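## Task

Pick up the masking tape roll from the desk and set it on the closet's second shelf counting up from the floor, then close the closet fully. The robot must not tip or be left leaning, and the result must stay in place without the robot supporting it.

## Robot and tools

Robot: a simulated Hello Robot Stretch 3 with a single arm. It has a two-wheeled base (0.33 m long, 0.34 m wide), a lift that slides up a mast, and a telescoping arm that reaches out to the robot's RIGHT side. The base cannot slide sideways; to move the gripper forward or back you drive the base. Turning in place pivots about the point between the drive wheels, 0.05 m behind the front edge. With the arm pulled in and the wrist folded, a turn sweeps a circle of radius 0.28 m; an unfolded, level wrist pokes out past that circle. Loose objects may occasionally be nudged by outside disturbances.

Frames: the base frame has its origin on the floor between the drive wheels, x forward, y left, z up. hand_pose is reported in this frame, at the point where closed fingertips meet. The odometry frame is the base frame at the start of the scene; base_odometry counts wheel rotation only, so slip appears as travel. Heading is positive to the left, -3.142 to 3.142.

Tool execute_actions takes "actions", a list run in order. Each action may hold "robot", "steps" (1 to 450 control steps at 30 per second, default 1) and "until". {"steps": n} alone waits. "robot" is one of: a single command; a list of up to 8 commands run one after another (a queue), which may include {"pause_s": s} with s at most 15; or {"stop": true}, which brakes everything and clears the queue. A command may contain:
- "base": exactly one of {"translate_m": d}, a straight drive offset in metres from where the base is when the command begins (forward positive, |d| at most 1), or {"rotate_rad": a}, an in-place turn offset in radians (left/counter-clockwise positive, |a| at most 3.2).
- "joints": absolute targets by name; unnamed joints keep their previous target. lift_m 0 to 1.1 (arm height); arm_m 0 to 0.52 (extension); wrist_yaw_rad -1.345 to 4.42 (0 along the arm, positive toward the front, 3.0 folded over the base); wrist_pitch_rad -1.57 to 0.451 (0 level, negative tips fingers down); wrist_roll_rad -2.911 to 2.911 (0 fingers side by side); gripper_m -0.089 to 0.179 (larger is wider; the real fingertip gap is about 0.007 smaller when nearly shut, 0.025 smaller when fully open, zero below 0.007); head_pan_rad -3.953 to 1.73 (0 ahead, positive left, -1.57 faces along the arm); head_tilt_rad -1.53 to 0.419 (negative looks down).
- "contact_limits": {"arm_m": effort percent 1 to 100}, the motor effort at which that arm motion halts; smaller is gentler, too small halts instantly. It lasts until the next arm command and is capped at a maximum.
Motions in one command start together and keep going across later actions. Any new command takes effect at once, replacing goals it names and discarding an older queue. In a queue, the next command begins only after all motions of the previous one end "done" ("off_target" also counts for base and gripper_m); otherwise the rest is dropped.

"until" ends an action early. {"robot": {"status": "ended"}} fires when nothing reads "moving" and the queue is not "running"; use it with steps 450 to wait for motion to finish. You can also test fields, e.g. {"robot": {"lift_m": [">", 0.3], "base_status": ["!=", "moving"]}}; numbers compare as printed (three decimals, four for translate_m and rotate_rad). {"any": {"status": "ended"}} fires when the first motion or queue ends. Since "done" allows a tolerance, never wait for an exact "=" reading. An invalid call is rejected entirely, and ongoing motion continues.

zoom_image: "camera" (head_camera, nav_camera or wrist_camera) and "region" [x0, y0, x1, y1] in pixels from the top-left, at most 504 by 504, returns a sharper crop of that camera's latest image. head_camera and nav_camera move with the head pan/tilt; wrist_camera rides on the gripper.

finished_scene: pass "scene" (1 or 2) to end that scene; irreversible. Wait until every motion has ended first, since a final brake may cut motions short.

Results: each shows one moment plus one image per camera. base_status shows progress (moved of goal). joint_goals, joint_status and measured_speeds list each joint. Statuses: moving, done, off_target (at rest short of goal, may still push), contact_stop (arm or lift pushed firmly and went slack), time_out, stopped, not_commanded, torque_fault (a wrist servo overheated and goes limp for 10 s, refusing goals). refusals and queue_left are counts; lines starting "refused:" or "dropped:" explain failures, "replaced:" explains how a superseded motion ended. robot.on_its_own appears when the robot changed a goal itself, a joint is slack or off, a motor at rest shows unusual effort, or base_tilt has drifted 3 degrees (7.5 while driving). lidar_m: 12 distances in 30 degree sectors, first straight ahead, counter-clockwise (4th left, 7th behind, 10th right), at 0.17 m height. wrist_depth_mm and head_depth_mm are 7x7 grids of median depth. motor_effort is percent of maximum, positive pushing toward higher values, bracket is the recent peak; readings carry fixed bias and noise. base_tilt is in degrees, forward and right positive.

Speed: the base is fast (0.30 m/s, 1.9 rad/s) only when stowed: lift_m under 0.30, arm_m under 0.03, wrist_yaw_rad over 2.54; otherwise 0.10 m/s and 0.63 rad/s.

Gripping: command gripper_m below the object's width to squeeze; open to at least 0.02 more than the touch value to release. Readings and "done" do not prove a grasp, so check images. Squeezing too hard triggers a force reduction and slippery items may slide; resend a different value to grip again.

Safety: fold or unfold the wrist only with lift_m between 0.32 and 0.95, wrist_pitch_rad -0.4 and roll near 0; once folded, lift can go to 0.25. With yaw below -0.4 keep pitch at -0.5 or lower. Pushing against something rigid with the gripper above about 0.45 m can tip the robot, more so on a repeated push or with a raised contact limit. Do not drive while holding, hooking or pressing something fixed, and watch for snagging furniture, especially reversing. If tilt appears, back off the last move in small steps, free the gripper, and if still tipped lower lift_m near 0.2. Avoid drops, slams and hard pushes.

Each tool is called after "Request:" by a JSON object that holds its "op" and its "data", one argument or row to a line.

## Session

I'll start by looking at the scene.

Request:
{"op": "execute_actions", "data": {
  "actions": []
}}

Scene clock: 0.00 s.
robot.base_odometry: x=+0.000 y=+0.000 heading=+0.000 (m, m, rad; robot's odometry frame)
robot.turned_by_wheels: +0.000 (rad since the last result)
robot.turned_by_imu: +0.000 (rad since the last result)
robot.base_tilt: forward=-3.1 right=-1.5 (deg)
robot.lidar_m: 2.51 2.26 1.53 1.81 1.39 1.22 1.25 1.47 2.02 2.04 2.46 2.51
robot.head_depth_mm: 2142 2340 2346 2389 2392 2402 2119 / 2128 2394 2393 2448 2457 2474 2155 / 2132 2442 2479 2481 2522 2532 2146 / 2111 2514 2549 2580 2601 2630 2141 / 2122 2609 2619 2655 2658 2668 2176 / 2115 2657 2686 2730 2773 2749 2176 / 2091 2760 2754 2819 2849 2855 2164
robot.base_status: not_commanded
robot.joint_positions: lift_m=+0.364 arm_m=+0.000 wrist_yaw_rad=+3.108 wrist_pitch_rad=-0.559 wrist_roll_rad=+0.014 gripper_m=+0.037 head_pan_rad=-0.018 head_tilt_rad=-0.005
robot.joint_goals: lift_m=+0.364 arm_m=+0.000 wrist_yaw_rad=+3.108 wrist_pitch_rad=-0.559 wrist_roll_rad=+0.014 gripper_m=+0.037 head_pan_rad=-0.018 head_tilt_rad=-0.005
robot.joint_status: lift_m=not_commanded arm_m=not_commanded wrist_yaw_rad=not_commanded wrist_pitch_rad=not_commanded wrist_roll_rad=not_commanded gripper_m=not_commanded head_pan_rad=not_commanded head_tilt_rad=not_commanded
robot.measured_speeds: translate_m=+0.000 rotate_rad=+0.000 lift_m=+0.000 arm_m=+0.000 wrist_yaw_rad=+0.000 wrist_pitch_rad=+0.000 wrist_roll_rad=+0.000 head_pan_rad=+0.000 head_tilt_rad=+0.000
robot: refusals=0 queue=idle queue_left=0
robot.motor_effort: left_wheel=+0 right_wheel=+0 lift_m=+24 arm_m=-1 wrist_yaw_rad=+1 wrist_pitch_rad=+5 wrist_roll_rad=+0 gripper_m=+2 head_pan_rad=+0 head_tilt_rad=+1 (%)
robot.hand_pose: x=-0.0143 y=+0.0598 z=+0.3467 quat_wxyz=(+0.208, +0.687, +0.182, +0.671) (m; robot's base frame)
robot.wrist_depth_mm: - - - - - - - / - - - - - - - / 900 903 - 859 851 845 820 / 726 725 714 714 703 683 685 / 616 612 606 597 601 585 581 / 527 533 - - 525 508 503 / 469 - - - 449 442 448
pictures: head_camera (sideways: a quarter turn clockwise sets it upright), nav_camera (sideways: a quarter turn counterclockwise sets it upright), wrist_camera
Images, in order (width x height): head_camera 896x504, nav_camera 672x504, wrist_camera 644x364.

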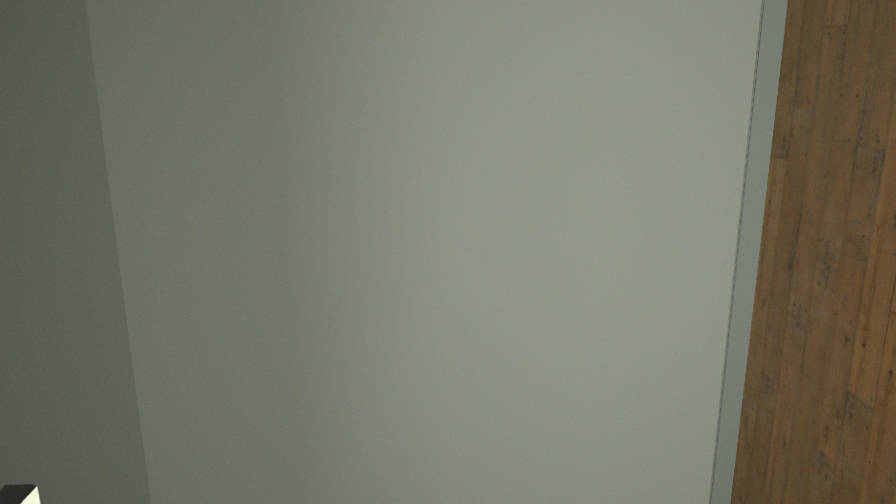

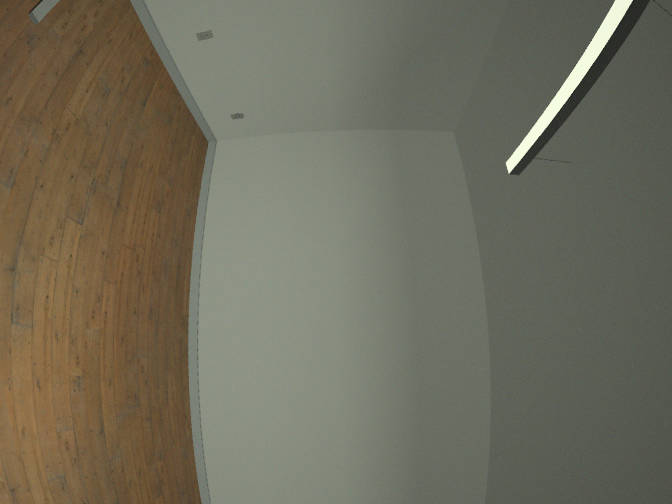

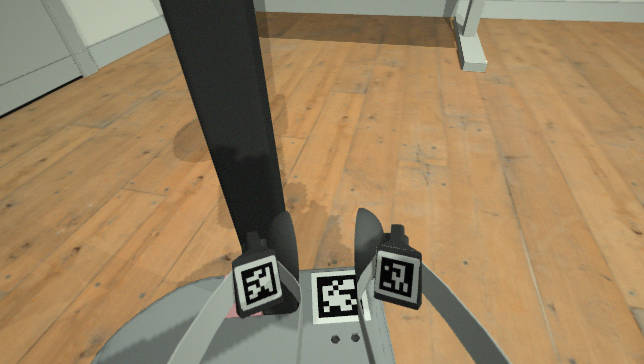

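Request:
{"op": "execute_actions", "data": {
  "actions": [
    {"robot": {"joints": {"head_pan_rad": 1.4, "head_tilt_rad": -0.4}}, "steps": 200, "until": {"robot": {"status": "ended"}}}
  ]
}}

Scene clock: 2.33 s.
robot.base_odometry: x=+0.000 y=+0.000 heading=+0.000 (m, m, rad; robot's odometry frame)
robot.turned_by_wheels: +0.000 (rad since the last result)
robot.turned_by_imu: +0.000 (rad since the last result)
robot.base_tilt: forward=-3.2 right=-1.5 (deg)
robot.lidar_m: 2.51 2.26 1.54 1.81 1.39 1.22 1.25 1.47 2.02 2.04 2.47 2.50
robot.head_depth_mm: 1671 1788 1437 2090 2212 1719 1400 / 1686 1808 1430 2087 2050 1711 1390 / 1699 1831 1591 2138 2218 1715 1393 / 1692 1842 1590 2181 2219 1707 1394 / 1697 1854 1580 2207 2207 1708 1387 / 1730 1865 1585 2228 2197 1712 1396 / 1752 1891 1580 2245 2208 1701 1390
robot.base_status: not_commanded
robot.joint_positions: lift_m=+0.364 arm_m=+0.000 wrist_yaw_rad=+3.108 wrist_pitch_rad=-0.559 wrist_roll_rad=+0.014 gripper_m=+0.037 head_pan_rad=+1.393 head_tilt_rad=-0.395
robot.joint_goals: lift_m=+0.364 arm_m=+0.000 wrist_yaw_rad=+3.108 wrist_pitch_rad=-0.559 wrist_roll_rad=+0.014 gripper_m=+0.037 head_pan_rad=+1.400 head_tilt_rad=-0.400
robot.joint_status: lift_m=not_commanded arm_m=not_commanded wrist_yaw_rad=not_commanded wrist_pitch_rad=not_commanded wrist_roll_rad=not_commanded gripper_m=not_commanded head_pan_rad=done head_tilt_rad=done
robot.measured_speeds: translate_m=+0.000 rotate_rad=+0.000 lift_m=+0.000 arm_m=+0.000 wrist_yaw_rad=+0.000 wrist_pitch_rad=+0.000 wrist_roll_rad=+0.000 head_pan_rad=+0.000 head_tilt_rad=+0.000
robot: refusals=0 queue=done queue_left=0
robot.motor_effort: left_wheel=+0(0) right_wheel=+0(0) lift_m=+24(24) arm_m=+0(1) wrist_yaw_rad=+0(1) wrist_pitch_rad=+5(5) wrist_roll_rad=+0(0) gripper_m=-1(0) head_pan_rad=+4(48) head_tilt_rad=-1(17) (%)
robot.hand_pose: x=-0.0143 y=+0.0598 z=+0.3467 quat_wxyz=(+0.208, +0.687, +0.182, +0.671) (m; robot's base frame)
robot.wrist_depth_mm: - - - - - - - / - - - - - - - / 928 899 - 870 847 847 797 / 744 716 734 700 700 693 686 / 620 606 594 593 607 582 578 / 535 540 - - 518 514 506 / 467 - - - 454 443 448
pictures: head_camera (sideways: a quarter turn clockwise sets it upright), nav_camera (sideways: a quarter turn counterclockwise sets it upright), wrist_camera
Images, in order (width x height): head_camera 896x504, nav_camera 672x504, wrist_camera 644x364.

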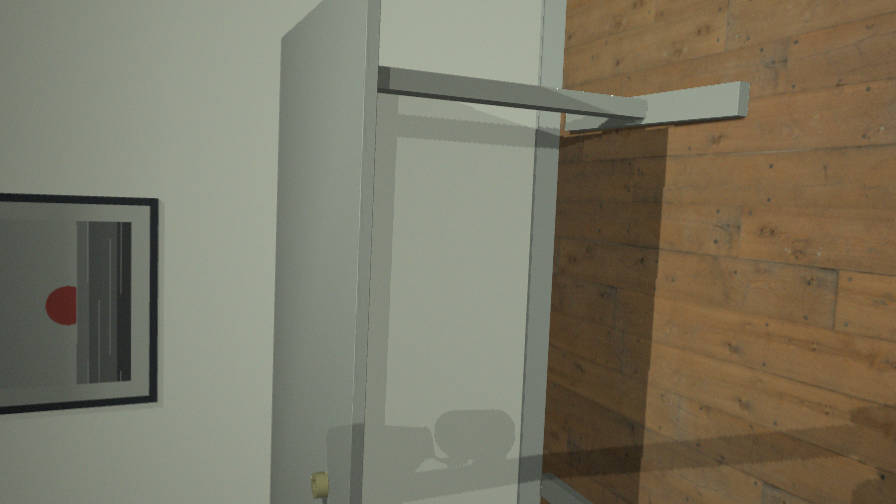

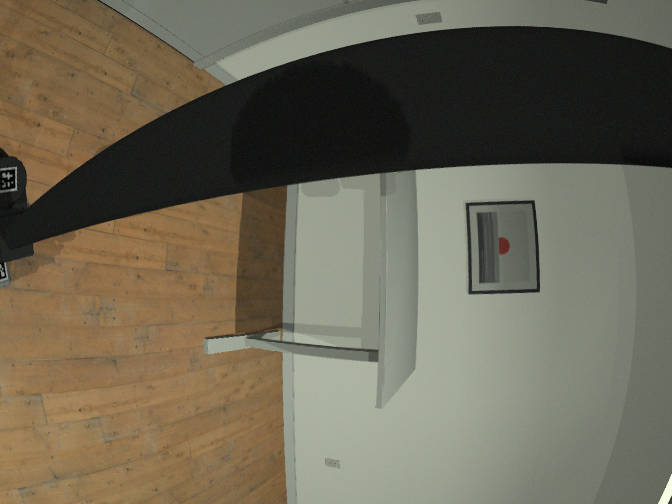

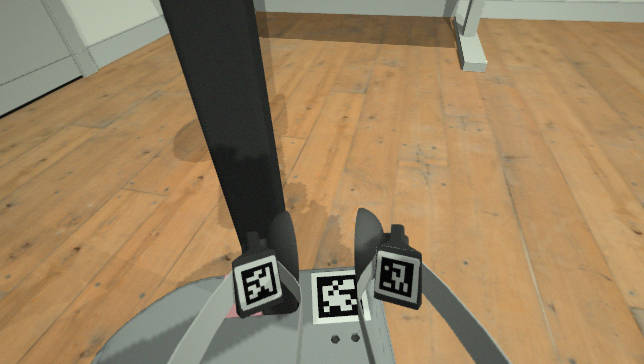

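Request:
{"op": "execute_actions", "data": {
  "actions": [
    {"robot": {"joints": {"head_pan_rad": 1.73, "head_tilt_rad": -0.4}}, "steps": 200, "until": {"robot": {"status": "ended"}}}
  ]
}}

Request:
{"op": "execute_actions", "data": {
  "actions": [
    {"robot": {"joints": {"head_pan_rad": -3.3, "head_tilt_rad": -0.3}}, "steps": 300, "until": {"robot": {"status": "ended"}}}
  ]
}}

Scene clock: 5.93 s.
robot.base_odometry: x=+0.000 y=+0.000 heading=+0.000 (m, m, rad; robot's odometry frame)
robot.turned_by_wheels: +0.000 (rad since the last result)
robot.turned_by_imu: +0.000 (rad since the last result)
robot.base_tilt: forward=-3.0 right=-1.6 (deg)
robot.lidar_m: 2.51 2.26 1.53 1.81 1.40 1.22 1.25 1.47 2.02 2.04 2.46 2.51
robot.head_depth_mm: 1649 1772 1446 2040 2144 1714 1393 / 1710 1853 1586 2147 2211 1714 1387 / 1777 1917 1585 2236 2201 1708 1400 / 1856 1992 1792 2352 2218 1711 1391 / 1933 2069 1780 2363 2110 1709 1394 / 1926 2045 1951 2247 2210 1707 1393 / 1667 1737 1795 1963 2057 - -
robot.base_status: not_commanded
robot.joint_positions: lift_m=+0.364 arm_m=+0.000 wrist_yaw_rad=+3.108 wrist_pitch_rad=-0.559 wrist_roll_rad=+0.014 gripper_m=+0.037 head_pan_rad=+1.705 head_tilt_rad=-0.395
robot.joint_goals: lift_m=+0.364 arm_m=+0.000 wrist_yaw_rad=+3.108 wrist_pitch_rad=-0.559 wrist_roll_rad=+0.014 gripper_m=+0.037 head_pan_rad=+1.730 head_tilt_rad=-0.400
robot.joint_status: lift_m=not_commanded arm_m=not_commanded wrist_yaw_rad=not_commanded wrist_pitch_rad=not_commanded wrist_roll_rad=not_commanded gripper_m=not_commanded head_pan_rad=off_target head_tilt_rad=done
robot.measured_speeds: translate_m=+0.000 rotate_rad=+0.000 lift_m=+0.000 arm_m=+0.000 wrist_yaw_rad=+0.000 wrist_pitch_rad=+0.000 wrist_roll_rad=+0.000 head_pan_rad=+0.000 head_tilt_rad=+0.000
robot: refusals=0 queue=dropped queue_left=0
robot.motor_effort: left_wheel=+0(0) right_wheel=+0(0) lift_m=+24(24) arm_m=-1(1) wrist_yaw_rad=+0(1) wrist_pitch_rad=+5(5) wrist_roll_rad=+0(1) gripper_m=+1(1) head_pan_rad=+3(29) head_tilt_rad=-2(2) (%)
robot.hand_pose: x=-0.0143 y=+0.0598 z=+0.3467 quat_wxyz=(+0.208, +0.687, +0.182, +0.671) (m; robot's base frame)
robot.wrist_depth_mm: - - - - - - - / - - - - - - - / 907 899 - 864 854 834 820 / 727 733 719 707 701 695 690 / 619 610 605 599 610 584 584 / 526 525 - - 526 501 509 / 475 - - - 450 448 446
pictures: head_camera (sideways: a quarter turn clockwise sets it upright), nav_camera (sideways: a quarter turn counterclockwise sets it upright), wrist_camera
Images, in order (width x height): head_camera 896x504, nav_camera 672x504, wrist_camera 644x364.

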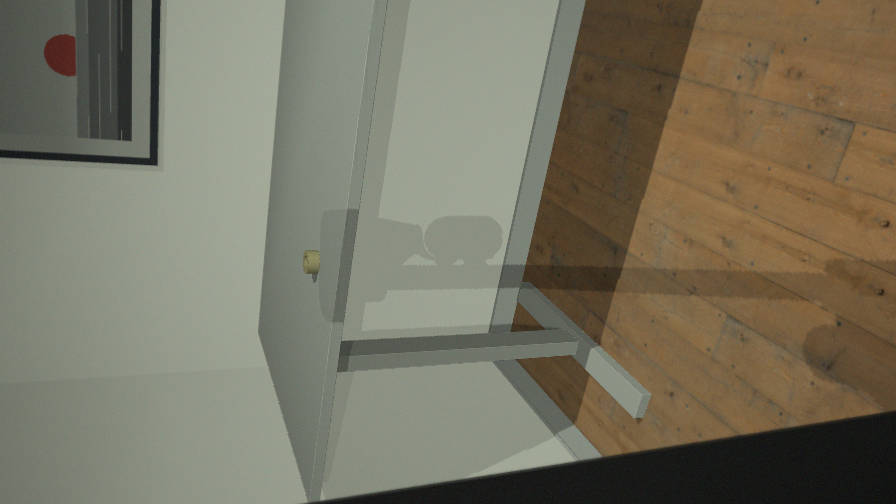

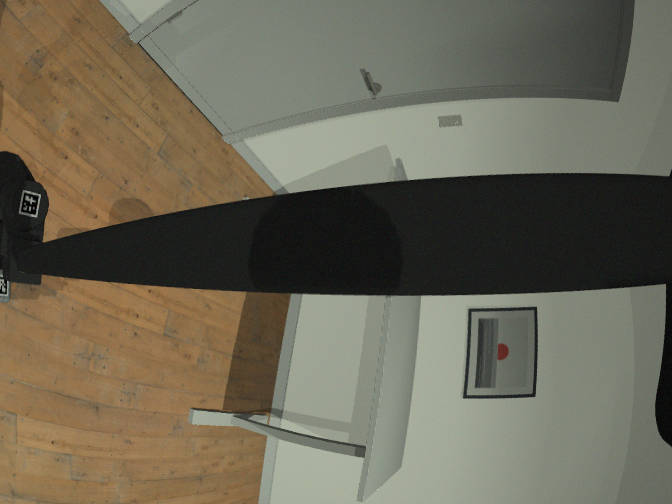

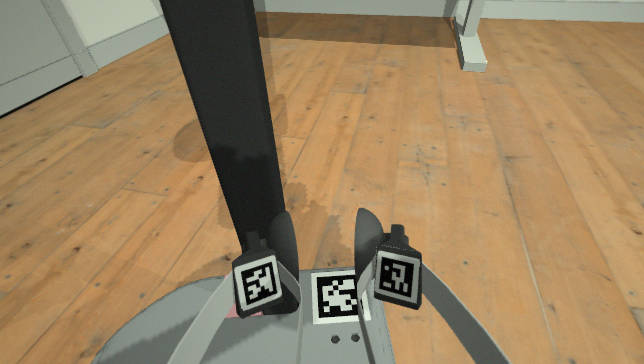

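Scene clock: 8.60 s.
robot.base_odometry: x=+0.000 y=+0.000 heading=+0.000 (m, m, rad; robot's odometry frame)
robot.turned_by_wheels: +0.000 (rad since the last result)
robot.turned_by_imu: +0.000 (rad since the last result)
robot.base_tilt: forward=-3.2 right=-1.4 (deg)
robot.lidar_m: 2.51 2.26 1.53 1.81 1.39 1.22 1.25 1.47 2.02 2.04 2.47 2.50
robot.head_depth_mm: 1023 1082 1148 1227 1323 1425 1496 / 1034 1086 1165 1239 1327 1432 1482 / 1058 1126 1204 1279 1382 1481 1499 / 1076 1138 1214 1295 1405 1508 1483 / 1087 1150 1228 1315 1421 1541 1478 / 1100 1166 1243 1327 1442 1568 1496 / 1107 1181 1257 1359 1462 1583 1487
robot.base_status: not_commanded
robot.joint_positions: lift_m=+0.364 arm_m=+0.000 wrist_yaw_rad=+3.108 wrist_pitch_rad=-0.559 wrist_roll_rad=+0.014 gripper_m=+0.037 head_pan_rad=-3.293 head_tilt_rad=-0.310
robot.joint_goals: lift_m=+0.364 arm_m=+0.000 wrist_yaw_rad=+3.108 wrist_pitch_rad=-0.559 wrist_roll_rad=+0.014 gripper_m=+0.037 head_pan_rad=-3.300 head_tilt_rad=-0.300
robot.joint_status: lift_m=not_commanded arm_m=not_commanded wrist_yaw_rad=not_commanded wrist_pitch_rad=not_commanded wrist_roll_rad=not_commanded gripper_m=not_commanded head_pan_rad=done head_tilt_rad=done
robot.measured_speeds: translate_m=+0.000 rotate_rad=+0.000 lift_m=+0.000 arm_m=+0.000 wrist_yaw_rad=+0.000 wrist_pitch_rad=+0.000 wrist_roll_rad=+0.000 head_pan_rad=+0.000 head_tilt_rad=+0.000
robot: refusals=0 queue=done queue_left=0
robot.motor_effort: left_wheel=+0(0) right_wheel=+0(0) lift_m=+24(24) arm_m=-1(0) wrist_yaw_rad=+0(1) wrist_pitch_rad=+5(5) wrist_roll_rad=+0(0) gripper_m=-1(0) head_pan_rad=-4(48) head_tilt_rad=+4(12) (%)
robot.hand_pose: x=-0.0143 y=+0.0598 z=+0.3467 quat_wxyz=(+0.208, +0.687, +0.182, +0.671) (m; robot's base frame)
robot.wrist_depth_mm: - - - - - - - / - - - - - - - / 929 890 - 858 861 858 828 / 734 724 720 719 716 680 687 / 618 606 601 593 597 577 576 / 539 523 - - 528 510 500 / 464 - - - 451 447 444
pictures: head_camera (sideways: a quarter turn clockwise sets it upright), nav_camera (sideways: a quarter turn counterclockwise sets it upright), wrist_camera
Images, in order (width x height): head_camera 896x504, nav_camera 672x504, wrist_camera 644x364.

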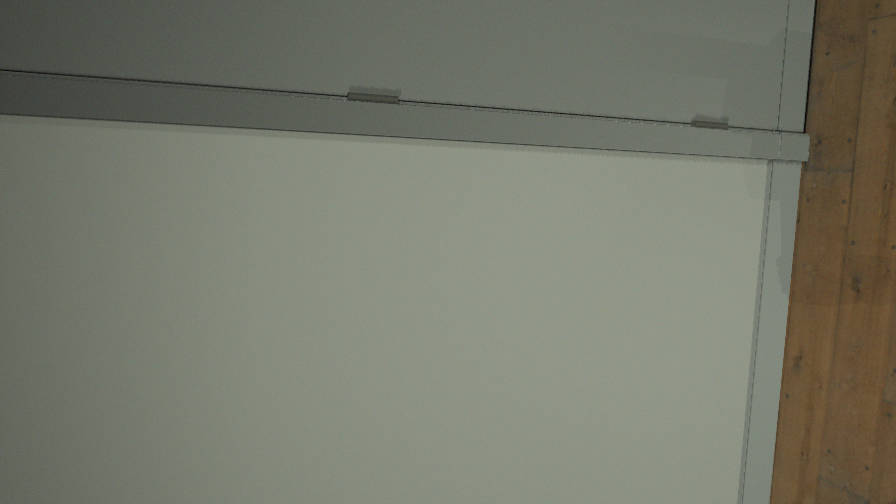

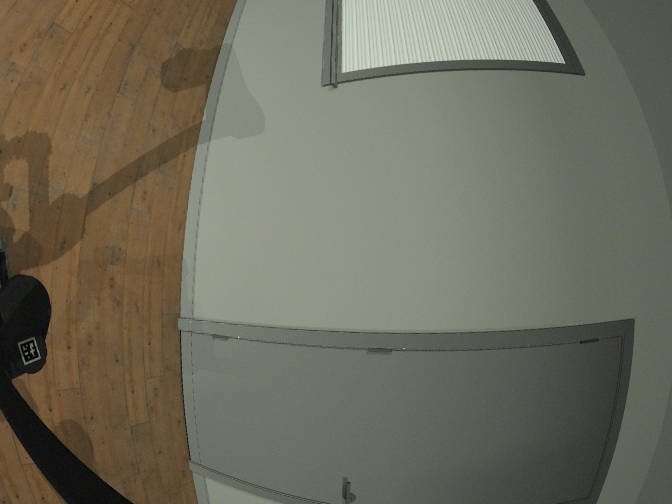

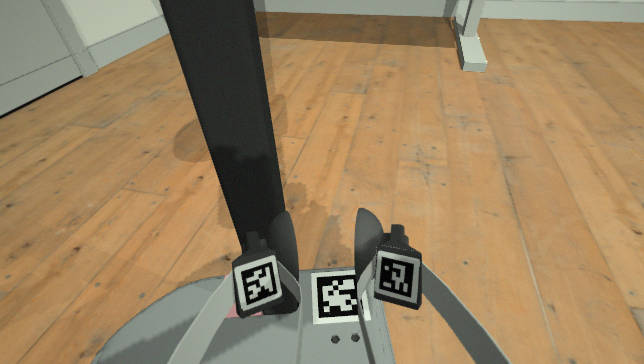

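Request:
{"op": "execute_actions", "data": {
  "actions": [
    {"robot": {"joints": {"head_pan_rad": -1.8, "head_tilt_rad": -0.3}}, "steps": 300, "until": {"robot": {"status": "ended"}}}
  ]
}}

Scene clock: 10.33 s.
robot.base_odometry: x=+0.000 y=+0.000 heading=+0.000 (m, m, rad; robot's odometry frame)
robot.turned_by_wheels: +0.000 (rad since the last result)
robot.turned_by_imu: +0.000 (rad since the last result)
robot.base_tilt: forward=-3.0 right=-1.7 (deg)
robot.lidar_m: 2.51 2.26 1.53 1.81 1.39 1.22 1.25 1.47 2.02 2.04 2.47 2.51
robot.head_depth_mm: 2385 2542 2728 2859 2520 1876 1488 / 1743 1866 2020 2165 2289 1873 1486 / 1772 1877 1986 2131 2285 1877 1495 / 1767 1878 1998 2143 2265 1879 1491 / 1779 1883 2010 2151 2279 1872 1503 / 1783 1901 2019 2156 2304 1880 1481 / 1796 1912 2039 2198 2324 1865 1492
robot.base_status: not_commanded
robot.joint_positions: lift_m=+0.364 arm_m=+0.000 wrist_yaw_rad=+3.108 wrist_pitch_rad=-0.559 wrist_roll_rad=+0.014 gripper_m=+0.037 head_pan_rad=-1.807 head_tilt_rad=-0.310
robot.joint_goals: lift_m=+0.364 arm_m=+0.000 wrist_yaw_rad=+3.108 wrist_pitch_rad=-0.559 wrist_roll_rad=+0.014 gripper_m=+0.037 head_pan_rad=-1.800 head_tilt_rad=-0.300
robot.joint_status: lift_m=not_commanded arm_m=not_commanded wrist_yaw_rad=not_commanded wrist_pitch_rad=not_commanded wrist_roll_rad=not_commanded gripper_m=not_commanded head_pan_rad=done head_tilt_rad=done
robot.measured_speeds: translate_m=+0.000 rotate_rad=+0.000 lift_m=+0.000 arm_m=+0.000 wrist_yaw_rad=+0.000 wrist_pitch_rad=+0.000 wrist_roll_rad=+0.000 head_pan_rad=+0.000 head_tilt_rad=+0.000
robot: refusals=0 queue=done queue_left=0
robot.motor_effort: left_wheel=+0(0) right_wheel=-1(1) lift_m=+24(24) arm_m=-1(1) wrist_yaw_rad=+1(1) wrist_pitch_rad=+5(5) wrist_roll_rad=+0(1) gripper_m=+1(0) head_pan_rad=+4(51) head_tilt_rad=+4(3) (%)
robot.hand_pose: x=-0.0143 y=+0.0598 z=+0.3467 quat_wxyz=(+0.208, +0.687, +0.182, +0.671) (m; robot's base frame)
robot.wrist_depth_mm: - - - - - - - / - - - - - - - / 892 889 - 873 873 847 839 / 740 725 735 709 709 692 678 / 621 609 603 593 599 594 577 / 535 531 - - 524 512 501 / 464 - - - 452 455 447
pictures: head_camera (sideways: a quarter turn clockwise sets it upright), nav_camera (sideways: a quarter turn counterclockwise sets it upright), wrist_camera
Images, in order (width x height): head_camera 896x504, nav_camera 672x504, wrist_camera 644x364.

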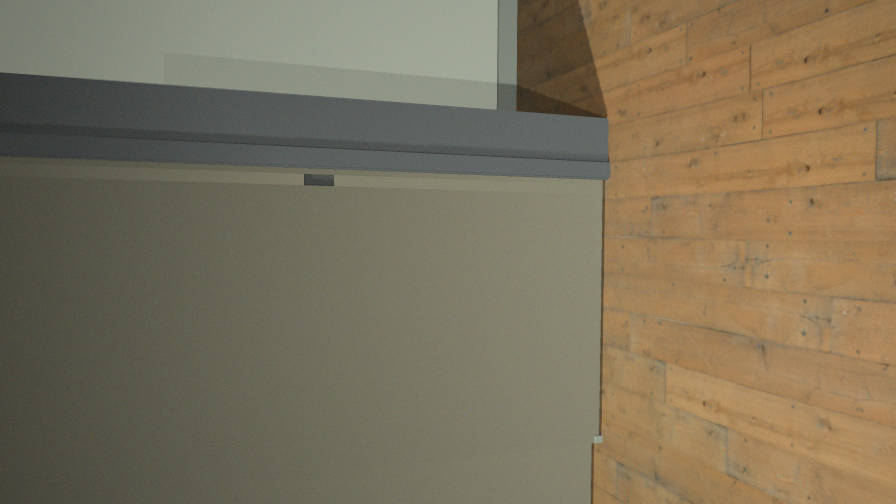

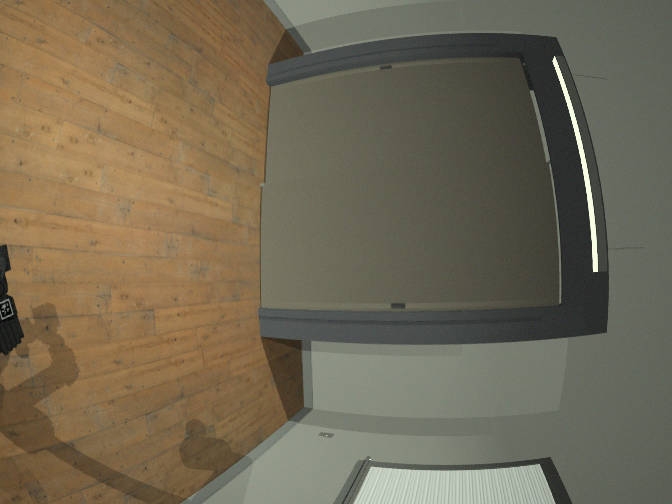

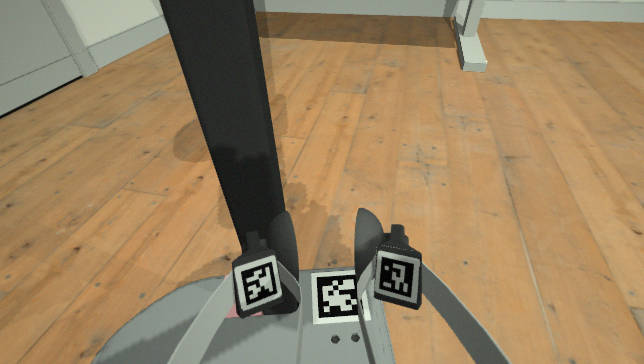

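Request:
{"op": "zoom_image", "data": {
  "camera": "head_camera",
  "region": [240, 120, 400, 240]
}}

Request:
{"op": "zoom_image", "data": {
  "camera": "head_camera",
  "region": [500, 360, 680, 504]
}}

Request:
{"op": "zoom_image", "data": {
  "camera": "nav_camera",
  "region": [230, 20, 630, 360]
}}

Region (240, 120, 400, 240) of head_camera's 896x504 image, scaled by 3.150, with more detail than that image has; it fills the top 378 rows of this view, and the rest is white.

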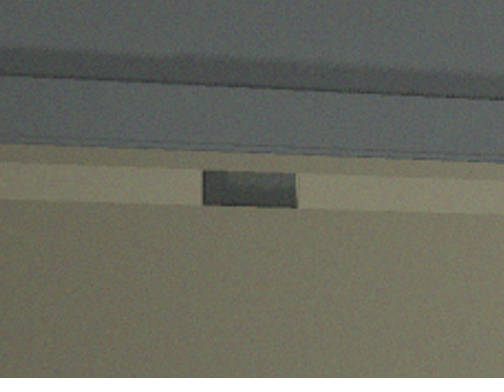

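Region (500, 360, 680, 504) of head_camera's 896x504 image, scaled by 2.800, with more detail than that image has; it fills the top 403 rows of this view, and the rest is white.

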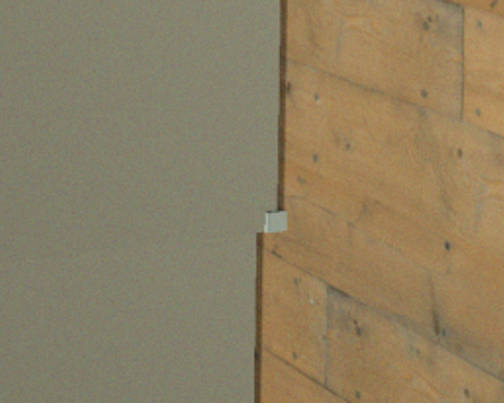

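Region (230, 20, 630, 360) of nav_camera's 672x504 image, scaled by 1.260, with more detail than that image has; it fills the top 428 rows of this view, and the rest is white.

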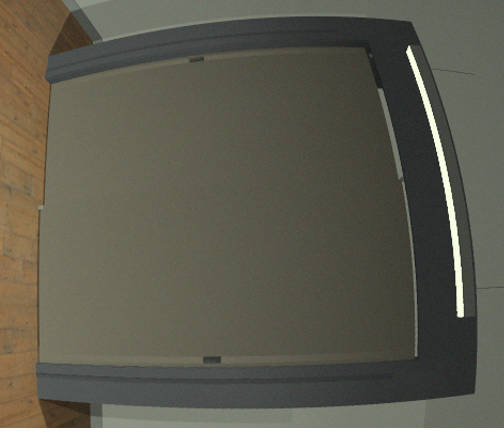

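Request:
{"op": "execute_actions", "data": {
  "actions": [
    {"robot": {"joints": {"lift_m": 0.27, "head_pan_rad": -1.57, "head_tilt_rad": -0.45}}, "steps": 100, "until": {"robot": {"lift_m": ["<", 0.295]}}},
    {"robot": {"base": {"rotate_rad": 1.224}}, "steps": 200, "until": {"robot": {"base_status": ["!=", "moving"]}}},
    {"robot": {"base": {"translate_m": -1.0}}, "steps": 300, "until": {"robot": {"translate_m": ["<", -0.6]}}},
    {"robot": {"base": {"translate_m": -0.85}}, "steps": 300, "until": {"robot": {"base_status": ["!=", "moving"]}}},
    {"robot": {"base": {"rotate_rad": -1.502}}, "steps": 200, "until": {"robot": {"base_status": ["!=", "moving"]}}}
  ]
}}

Scene clock: 38.57 s.
robot.base_odometry: x=-0.494 y=-1.366 heading=-0.278 (m, m, rad; robot's odometry frame)
robot.turned_by_wheels: -0.278 (rad since the last result)
robot.turned_by_imu: -0.279 (rad since the last result)
robot.base_tilt: forward=-3.0 right=-1.5 (deg)
robot.lidar_m: 2.56 2.67 3.54 2.98 1.66 1.23 1.19 1.24 0.57 0.57 0.61 0.85
robot.head_depth_mm: 445 482 533 587 664 749 860 / 467 500 543 595 655 724 851 / 469 508 557 612 679 765 865 / 469 509 554 610 678 765 876 / 468 507 553 609 678 762 876 / 467 505 551 609 675 760 869 / 465 506 551 606 676 762 866
robot.base_status: done (rotate_rad -1.5018 of -1.5020)
robot.joint_positions: lift_m=+0.270 arm_m=+0.000 wrist_yaw_rad=+3.108 wrist_pitch_rad=-0.561 wrist_roll_rad=+0.014 gripper_m=+0.037 head_pan_rad=-1.577 head_tilt_rad=-0.445
robot.joint_goals: lift_m=+0.270 arm_m=+0.000 wrist_yaw_rad=+3.108 wrist_pitch_rad=-0.561 wrist_roll_rad=+0.014 gripper_m=+0.037 head_pan_rad=-1.570 head_tilt_rad=-0.450
robot.joint_status: lift_m=done arm_m=not_commanded wrist_yaw_rad=not_commanded wrist_pitch_rad=not_commanded wrist_roll_rad=not_commanded gripper_m=not_commanded head_pan_rad=done head_tilt_rad=done
robot.measured_speeds: translate_m=+0.000 rotate_rad=+0.000 lift_m=+0.000 arm_m=+0.000 wrist_yaw_rad=+0.000 wrist_pitch_rad=+0.000 wrist_roll_rad=+0.000 head_pan_rad=+0.000 head_tilt_rad=+0.000
robot: refusals=0 queue=done queue_left=0
robot.motor_effort: left_wheel=+5(19) right_wheel=-4(13) lift_m=+21(24) arm_m=-1(1) wrist_yaw_rad=+1(1) wrist_pitch_rad=+6(6) wrist_roll_rad=+0(0) gripper_m=+0(0) head_pan_rad=+3(24) head_tilt_rad=-1(11) (%)
robot.hand_pose: x=-0.0143 y=+0.0595 z=+0.2521 quat_wxyz=(+0.209, +0.687, +0.183, +0.671) (m; robot's base frame)
robot.wrist_depth_mm: - - - - - - - / 961 964 - 910 886 871 860 / 742 715 - 695 693 669 668 / 585 592 578 570 568 551 547 / 494 509 - - 486 472 468 / 440 - - - - 403 407 / - - - - 363 361 357
pictures: head_camera (sideways: a quarter turn clockwise sets it upright), nav_camera (sideways: a quarter turn counterclockwise sets it upright), wrist_camera
Images, in order (width x height): head_camera 896x504, nav_camera 672x504, wrist_camera 644x364.

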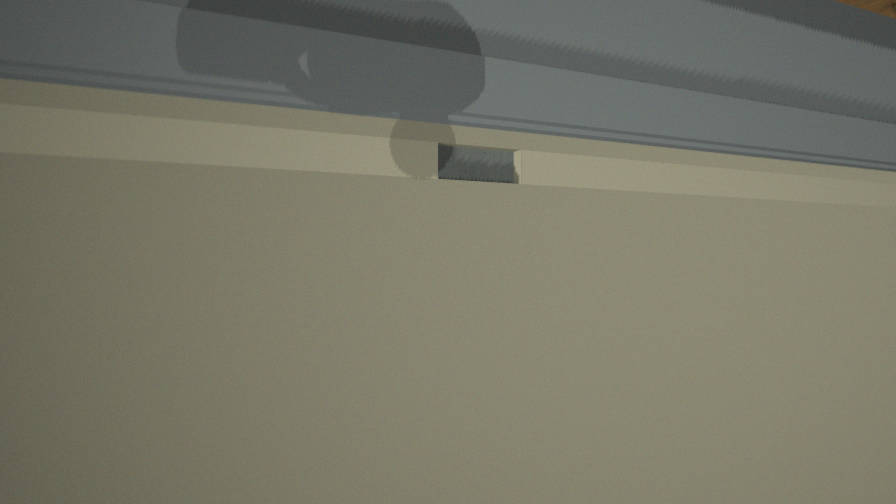

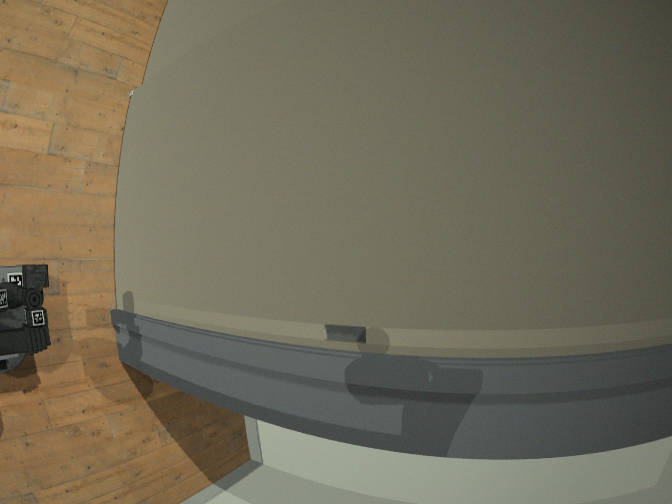

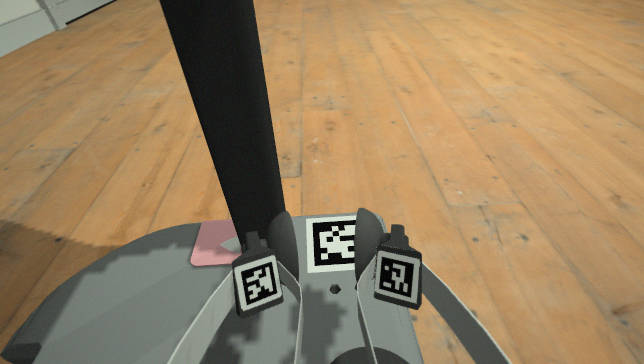

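Request:
{"op": "zoom_image", "data": {
  "camera": "head_camera",
  "region": [400, 100, 560, 220]
}}

Region (400, 100, 560, 220) of head_camera's 896x504 image, scaled by 3.150, with more detail than that image has; it fills the top 378 rows of this view, and the rest is white.

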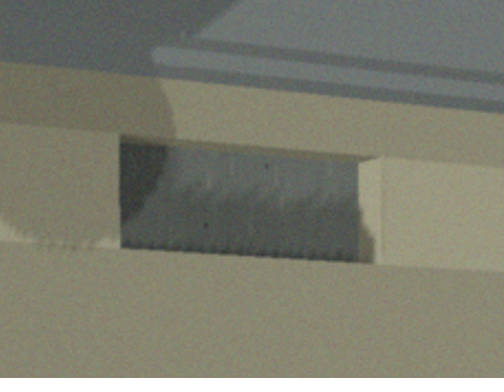

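Request:
{"op": "execute_actions", "data": {
  "actions": [
    {"robot": {"joints": {"lift_m": 0.9, "wrist_pitch_rad": -0.4, "wrist_roll_rad": 0.0, "gripper_m": 0.0}}, "steps": 100, "until": {"robot": {"lift_m": [">", 0.34]}}},
    {"robot": {"joints": {"wrist_yaw_rad": 0.0}}, "steps": 200, "until": {"robot": {"wrist_yaw_rad": ["<", 0.8]}}},
    {"robot": {"joints": {"wrist_pitch_rad": 0.0}}, "steps": 300, "until": {"robot": {"status": "ended"}}}
  ]
}}

Scene clock: 49.97 s.
robot.base_odometry: x=-0.494 y=-1.366 heading=-0.278 (m, m, rad; robot's odometry frame)
robot.turned_by_wheels: +0.000 (rad since the last result)
robot.turned_by_imu: +0.001 (rad since the last result)
robot.base_tilt: forward=-3.0 right=-1.5 (deg)
robot.lidar_m: 2.56 2.67 3.53 2.98 1.66 1.23 1.19 1.24 0.57 0.57 0.61 0.85
robot.head_depth_mm: 445 482 532 588 664 747 - / 467 501 543 597 655 727 804 / 470 509 555 613 683 728 - / 469 508 553 611 659 - - / 468 508 554 611 675 764 872 / 467 507 552 608 676 761 870 / 465 505 551 607 674 756 869
robot.base_status: done (rotate_rad -1.5018 of -1.5020)
robot.joint_positions: lift_m=+0.900 arm_m=+0.000 wrist_yaw_rad=+0.002 wrist_pitch_rad=-0.024 wrist_roll_rad=+0.004 gripper_m=+0.000 head_pan_rad=-1.577 head_tilt_rad=-0.445
robot.joint_goals: lift_m=+0.900 arm_m=+0.000 wrist_yaw_rad=+0.000 wrist_pitch_rad=+0.000 wrist_roll_rad=+0.000 gripper_m=+0.000 head_pan_rad=-1.570 head_tilt_rad=-0.450
robot.joint_status: lift_m=done arm_m=not_commanded wrist_yaw_rad=done wrist_pitch_rad=done wrist_roll_rad=done gripper_m=done head_pan_rad=done head_tilt_rad=done
robot.measured_speeds: translate_m=+0.000 rotate_rad=+0.000 lift_m=+0.000 arm_m=+0.000 wrist_yaw_rad=+0.000 wrist_pitch_rad=+0.000 wrist_roll_rad=+0.000 head_pan_rad=+0.000 head_tilt_rad=+0.000
robot: refusals=0 queue=done queue_left=0
robot.motor_effort: left_wheel=+5(6) right_wheel=-5(5) lift_m=+27(28) arm_m=-1(1) wrist_yaw_rad=-3(7) wrist_pitch_rad=+10(12) wrist_roll_rad=-2(4) gripper_m=-2(81) head_pan_rad=+4(3) head_tilt_rad=-1(1) (%)
robot.hand_pose: x=-0.0208 y=-0.4001 z=+1.0082 quat_wxyz=(+0.706, +0.010, -0.708, -0.008) (m; robot's base frame)
robot.wrist_depth_mm: 320 319 319 313 313 294 296 / 331 327 326 324 321 302 305 / 340 337 334 335 331 309 311 / 348 342 347 346 342 319 320 / 360 358 359 - 352 333 332 / 376 374 369 - 336 344 345 / 385 387 383 380 382 354 359
pictures: head_camera (sideways: a quarter turn clockwise sets it upright), nav_camera (sideways: a quarter turn counterclockwise sets it upright), wrist_camera
Images, in order (width x height): head_camera 896x504, nav_camera 672x504, wrist_camera 644x364.

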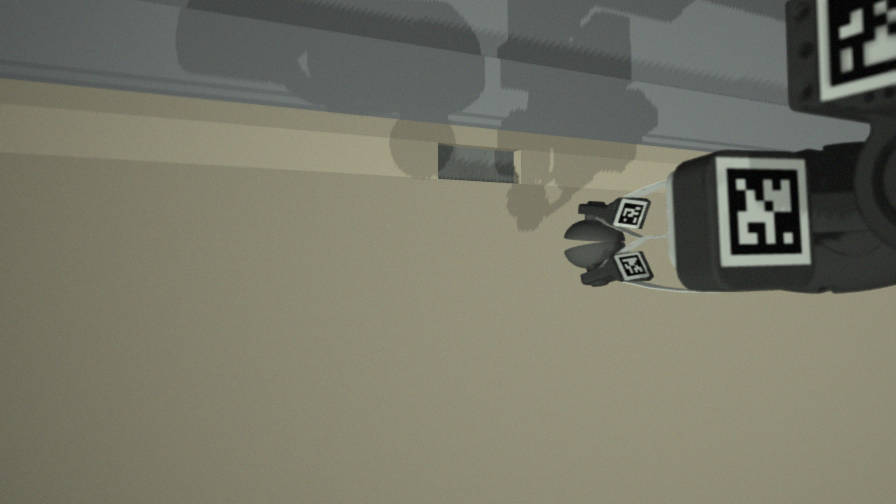

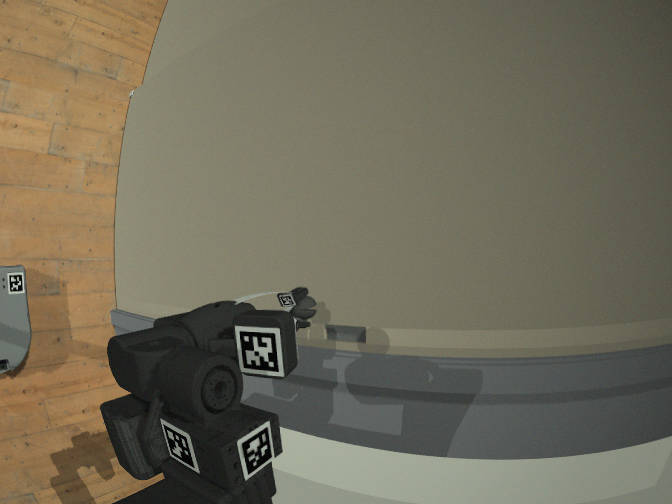

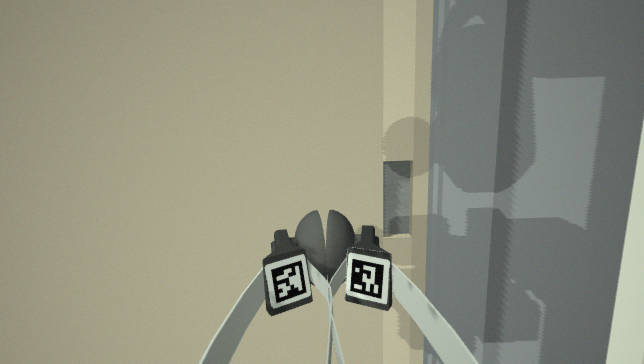

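Request:
{"op": "zoom_image", "data": {
  "camera": "head_camera",
  "region": [540, 180, 700, 300]
}}

Request:
{"op": "zoom_image", "data": {
  "camera": "wrist_camera",
  "region": [240, 140, 460, 320]
}}

Region (540, 180, 700, 300) of head_camera's 896x504 image, scaled by 3.150, with more detail than that image has; it fills the top 378 rows of this view, and the rest is white.

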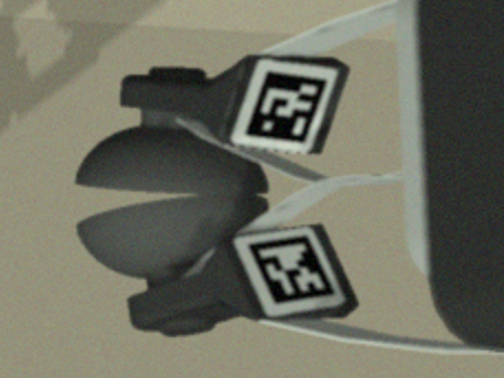

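Region (240, 140, 460, 320) of wrist_camera's 644x364 image, scaled by 2.291; it fills the top 412 rows of this view, and the rest is white.

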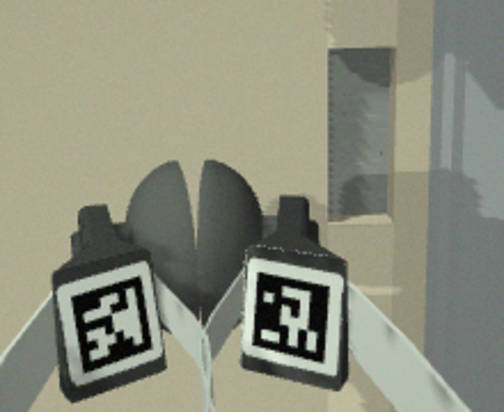

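Request:
{"op": "execute_actions", "data": {
  "actions": [
    {"robot": {"joints": {"gripper_m": 0.09, "wrist_yaw_rad": 0.15, "arm_m": 0.08, "head_tilt_rad": -0.55}}, "steps": 200, "until": {"robot": {"status": "ended"}}}
  ]
}}

Scene clock: 56.67 s.
robot.base_odometry: x=-0.494 y=-1.366 heading=-0.278 (m, m, rad; robot's odometry frame)
robot.turned_by_wheels: +0.000 (rad since the last result)
robot.turned_by_imu: +0.000 (rad since the last result)
robot.base_tilt: forward=-3.2 right=-1.4 (deg)
robot.lidar_m: 2.56 2.67 3.55 2.99 1.66 1.23 1.19 1.24 0.57 0.57 0.61 0.85
robot.head_depth_mm: 445 491 553 630 688 - 1205 / 469 511 558 624 - - 1082 / 471 517 576 652 712 - 1053 / 471 516 576 631 - - 1076 / 469 516 574 635 737 863 1041 / 468 516 573 633 736 862 1036 / 466 514 571 641 736 860 1033
robot.base_status: done (rotate_rad -1.5018 of -1.5020)
robot.joint_positions: lift_m=+0.900 arm_m=+0.080 wrist_yaw_rad=+0.148 wrist_pitch_rad=-0.024 wrist_roll_rad=+0.004 gripper_m=+0.090 head_pan_rad=-1.577 head_tilt_rad=-0.543
robot.joint_goals: lift_m=+0.900 arm_m=+0.080 wrist_yaw_rad=+0.150 wrist_pitch_rad=+0.000 wrist_roll_rad=+0.000 gripper_m=+0.090 head_pan_rad=-1.570 head_tilt_rad=-0.550
robot.joint_status: lift_m=done arm_m=done wrist_yaw_rad=done wrist_pitch_rad=done wrist_roll_rad=done gripper_m=done head_pan_rad=done head_tilt_rad=done
robot.measured_speeds: translate_m=+0.000 rotate_rad=+0.000 lift_m=+0.000 arm_m=+0.000 wrist_yaw_rad=+0.000 wrist_pitch_rad=+0.000 wrist_roll_rad=+0.000 head_pan_rad=+0.000 head_tilt_rad=+0.000
robot: refusals=0 queue=done queue_left=0
robot.motor_effort: left_wheel=+5(6) right_wheel=-4(4) lift_m=+27(27) arm_m=+6(6) wrist_yaw_rad=+3(7) wrist_pitch_rad=+10(10) wrist_roll_rad=-2(2) gripper_m=+0(79) head_pan_rad=+3(3) head_tilt_rad=-2(10) (%)
robot.hand_pose: x=+0.0162 y=-0.4774 z=+1.0082 quat_wxyz=(+0.705, +0.061, -0.705, +0.043) (m; robot's base frame)
robot.wrist_depth_mm: 281 270 259 247 236 229 194 / 291 282 266 253 243 233 197 / 307 288 274 261 252 239 204 / 314 297 284 271 258 247 208 / 330 312 294 281 267 258 215 / 343 325 300 288 278 255 221 / 354 336 321 302 282 275 231
pictures: head_camera (sideways: a quarter turn clockwise sets it upright), nav_camera (sideways: a quarter turn counterclockwise sets it upright), wrist_camera
Images, in order (width x height): head_camera 896x504, nav_camera 672x504, wrist_camera 644x364.

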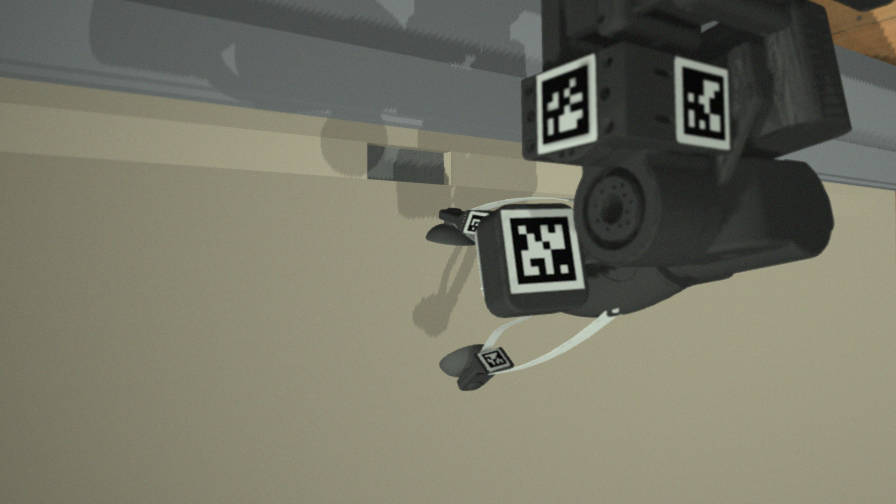

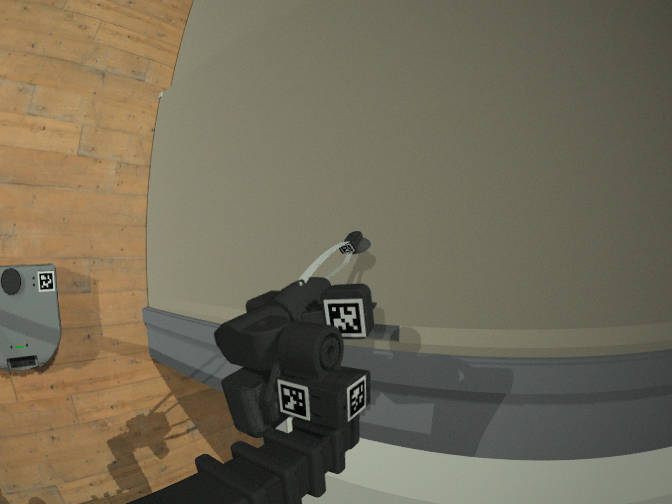

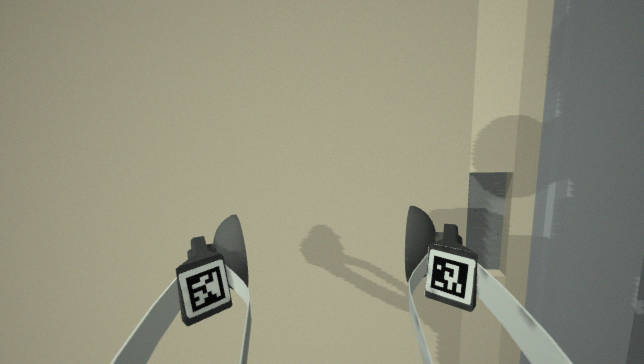

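Request:
{"op": "zoom_image", "data": {
  "camera": "head_camera",
  "region": [350, 130, 630, 410]
}}

Region (350, 130, 630, 410) of head_camera's 896x504 image, scaled by 1.800, with more detail than that image has.

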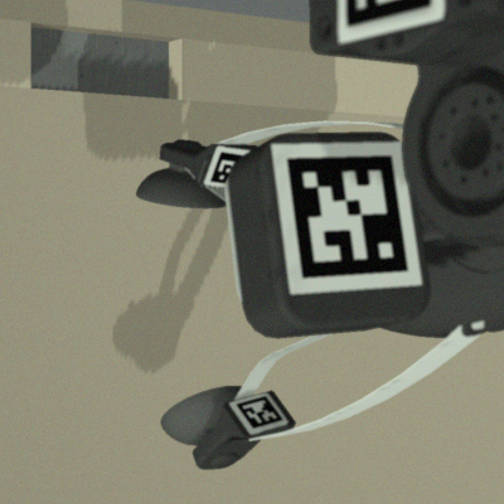

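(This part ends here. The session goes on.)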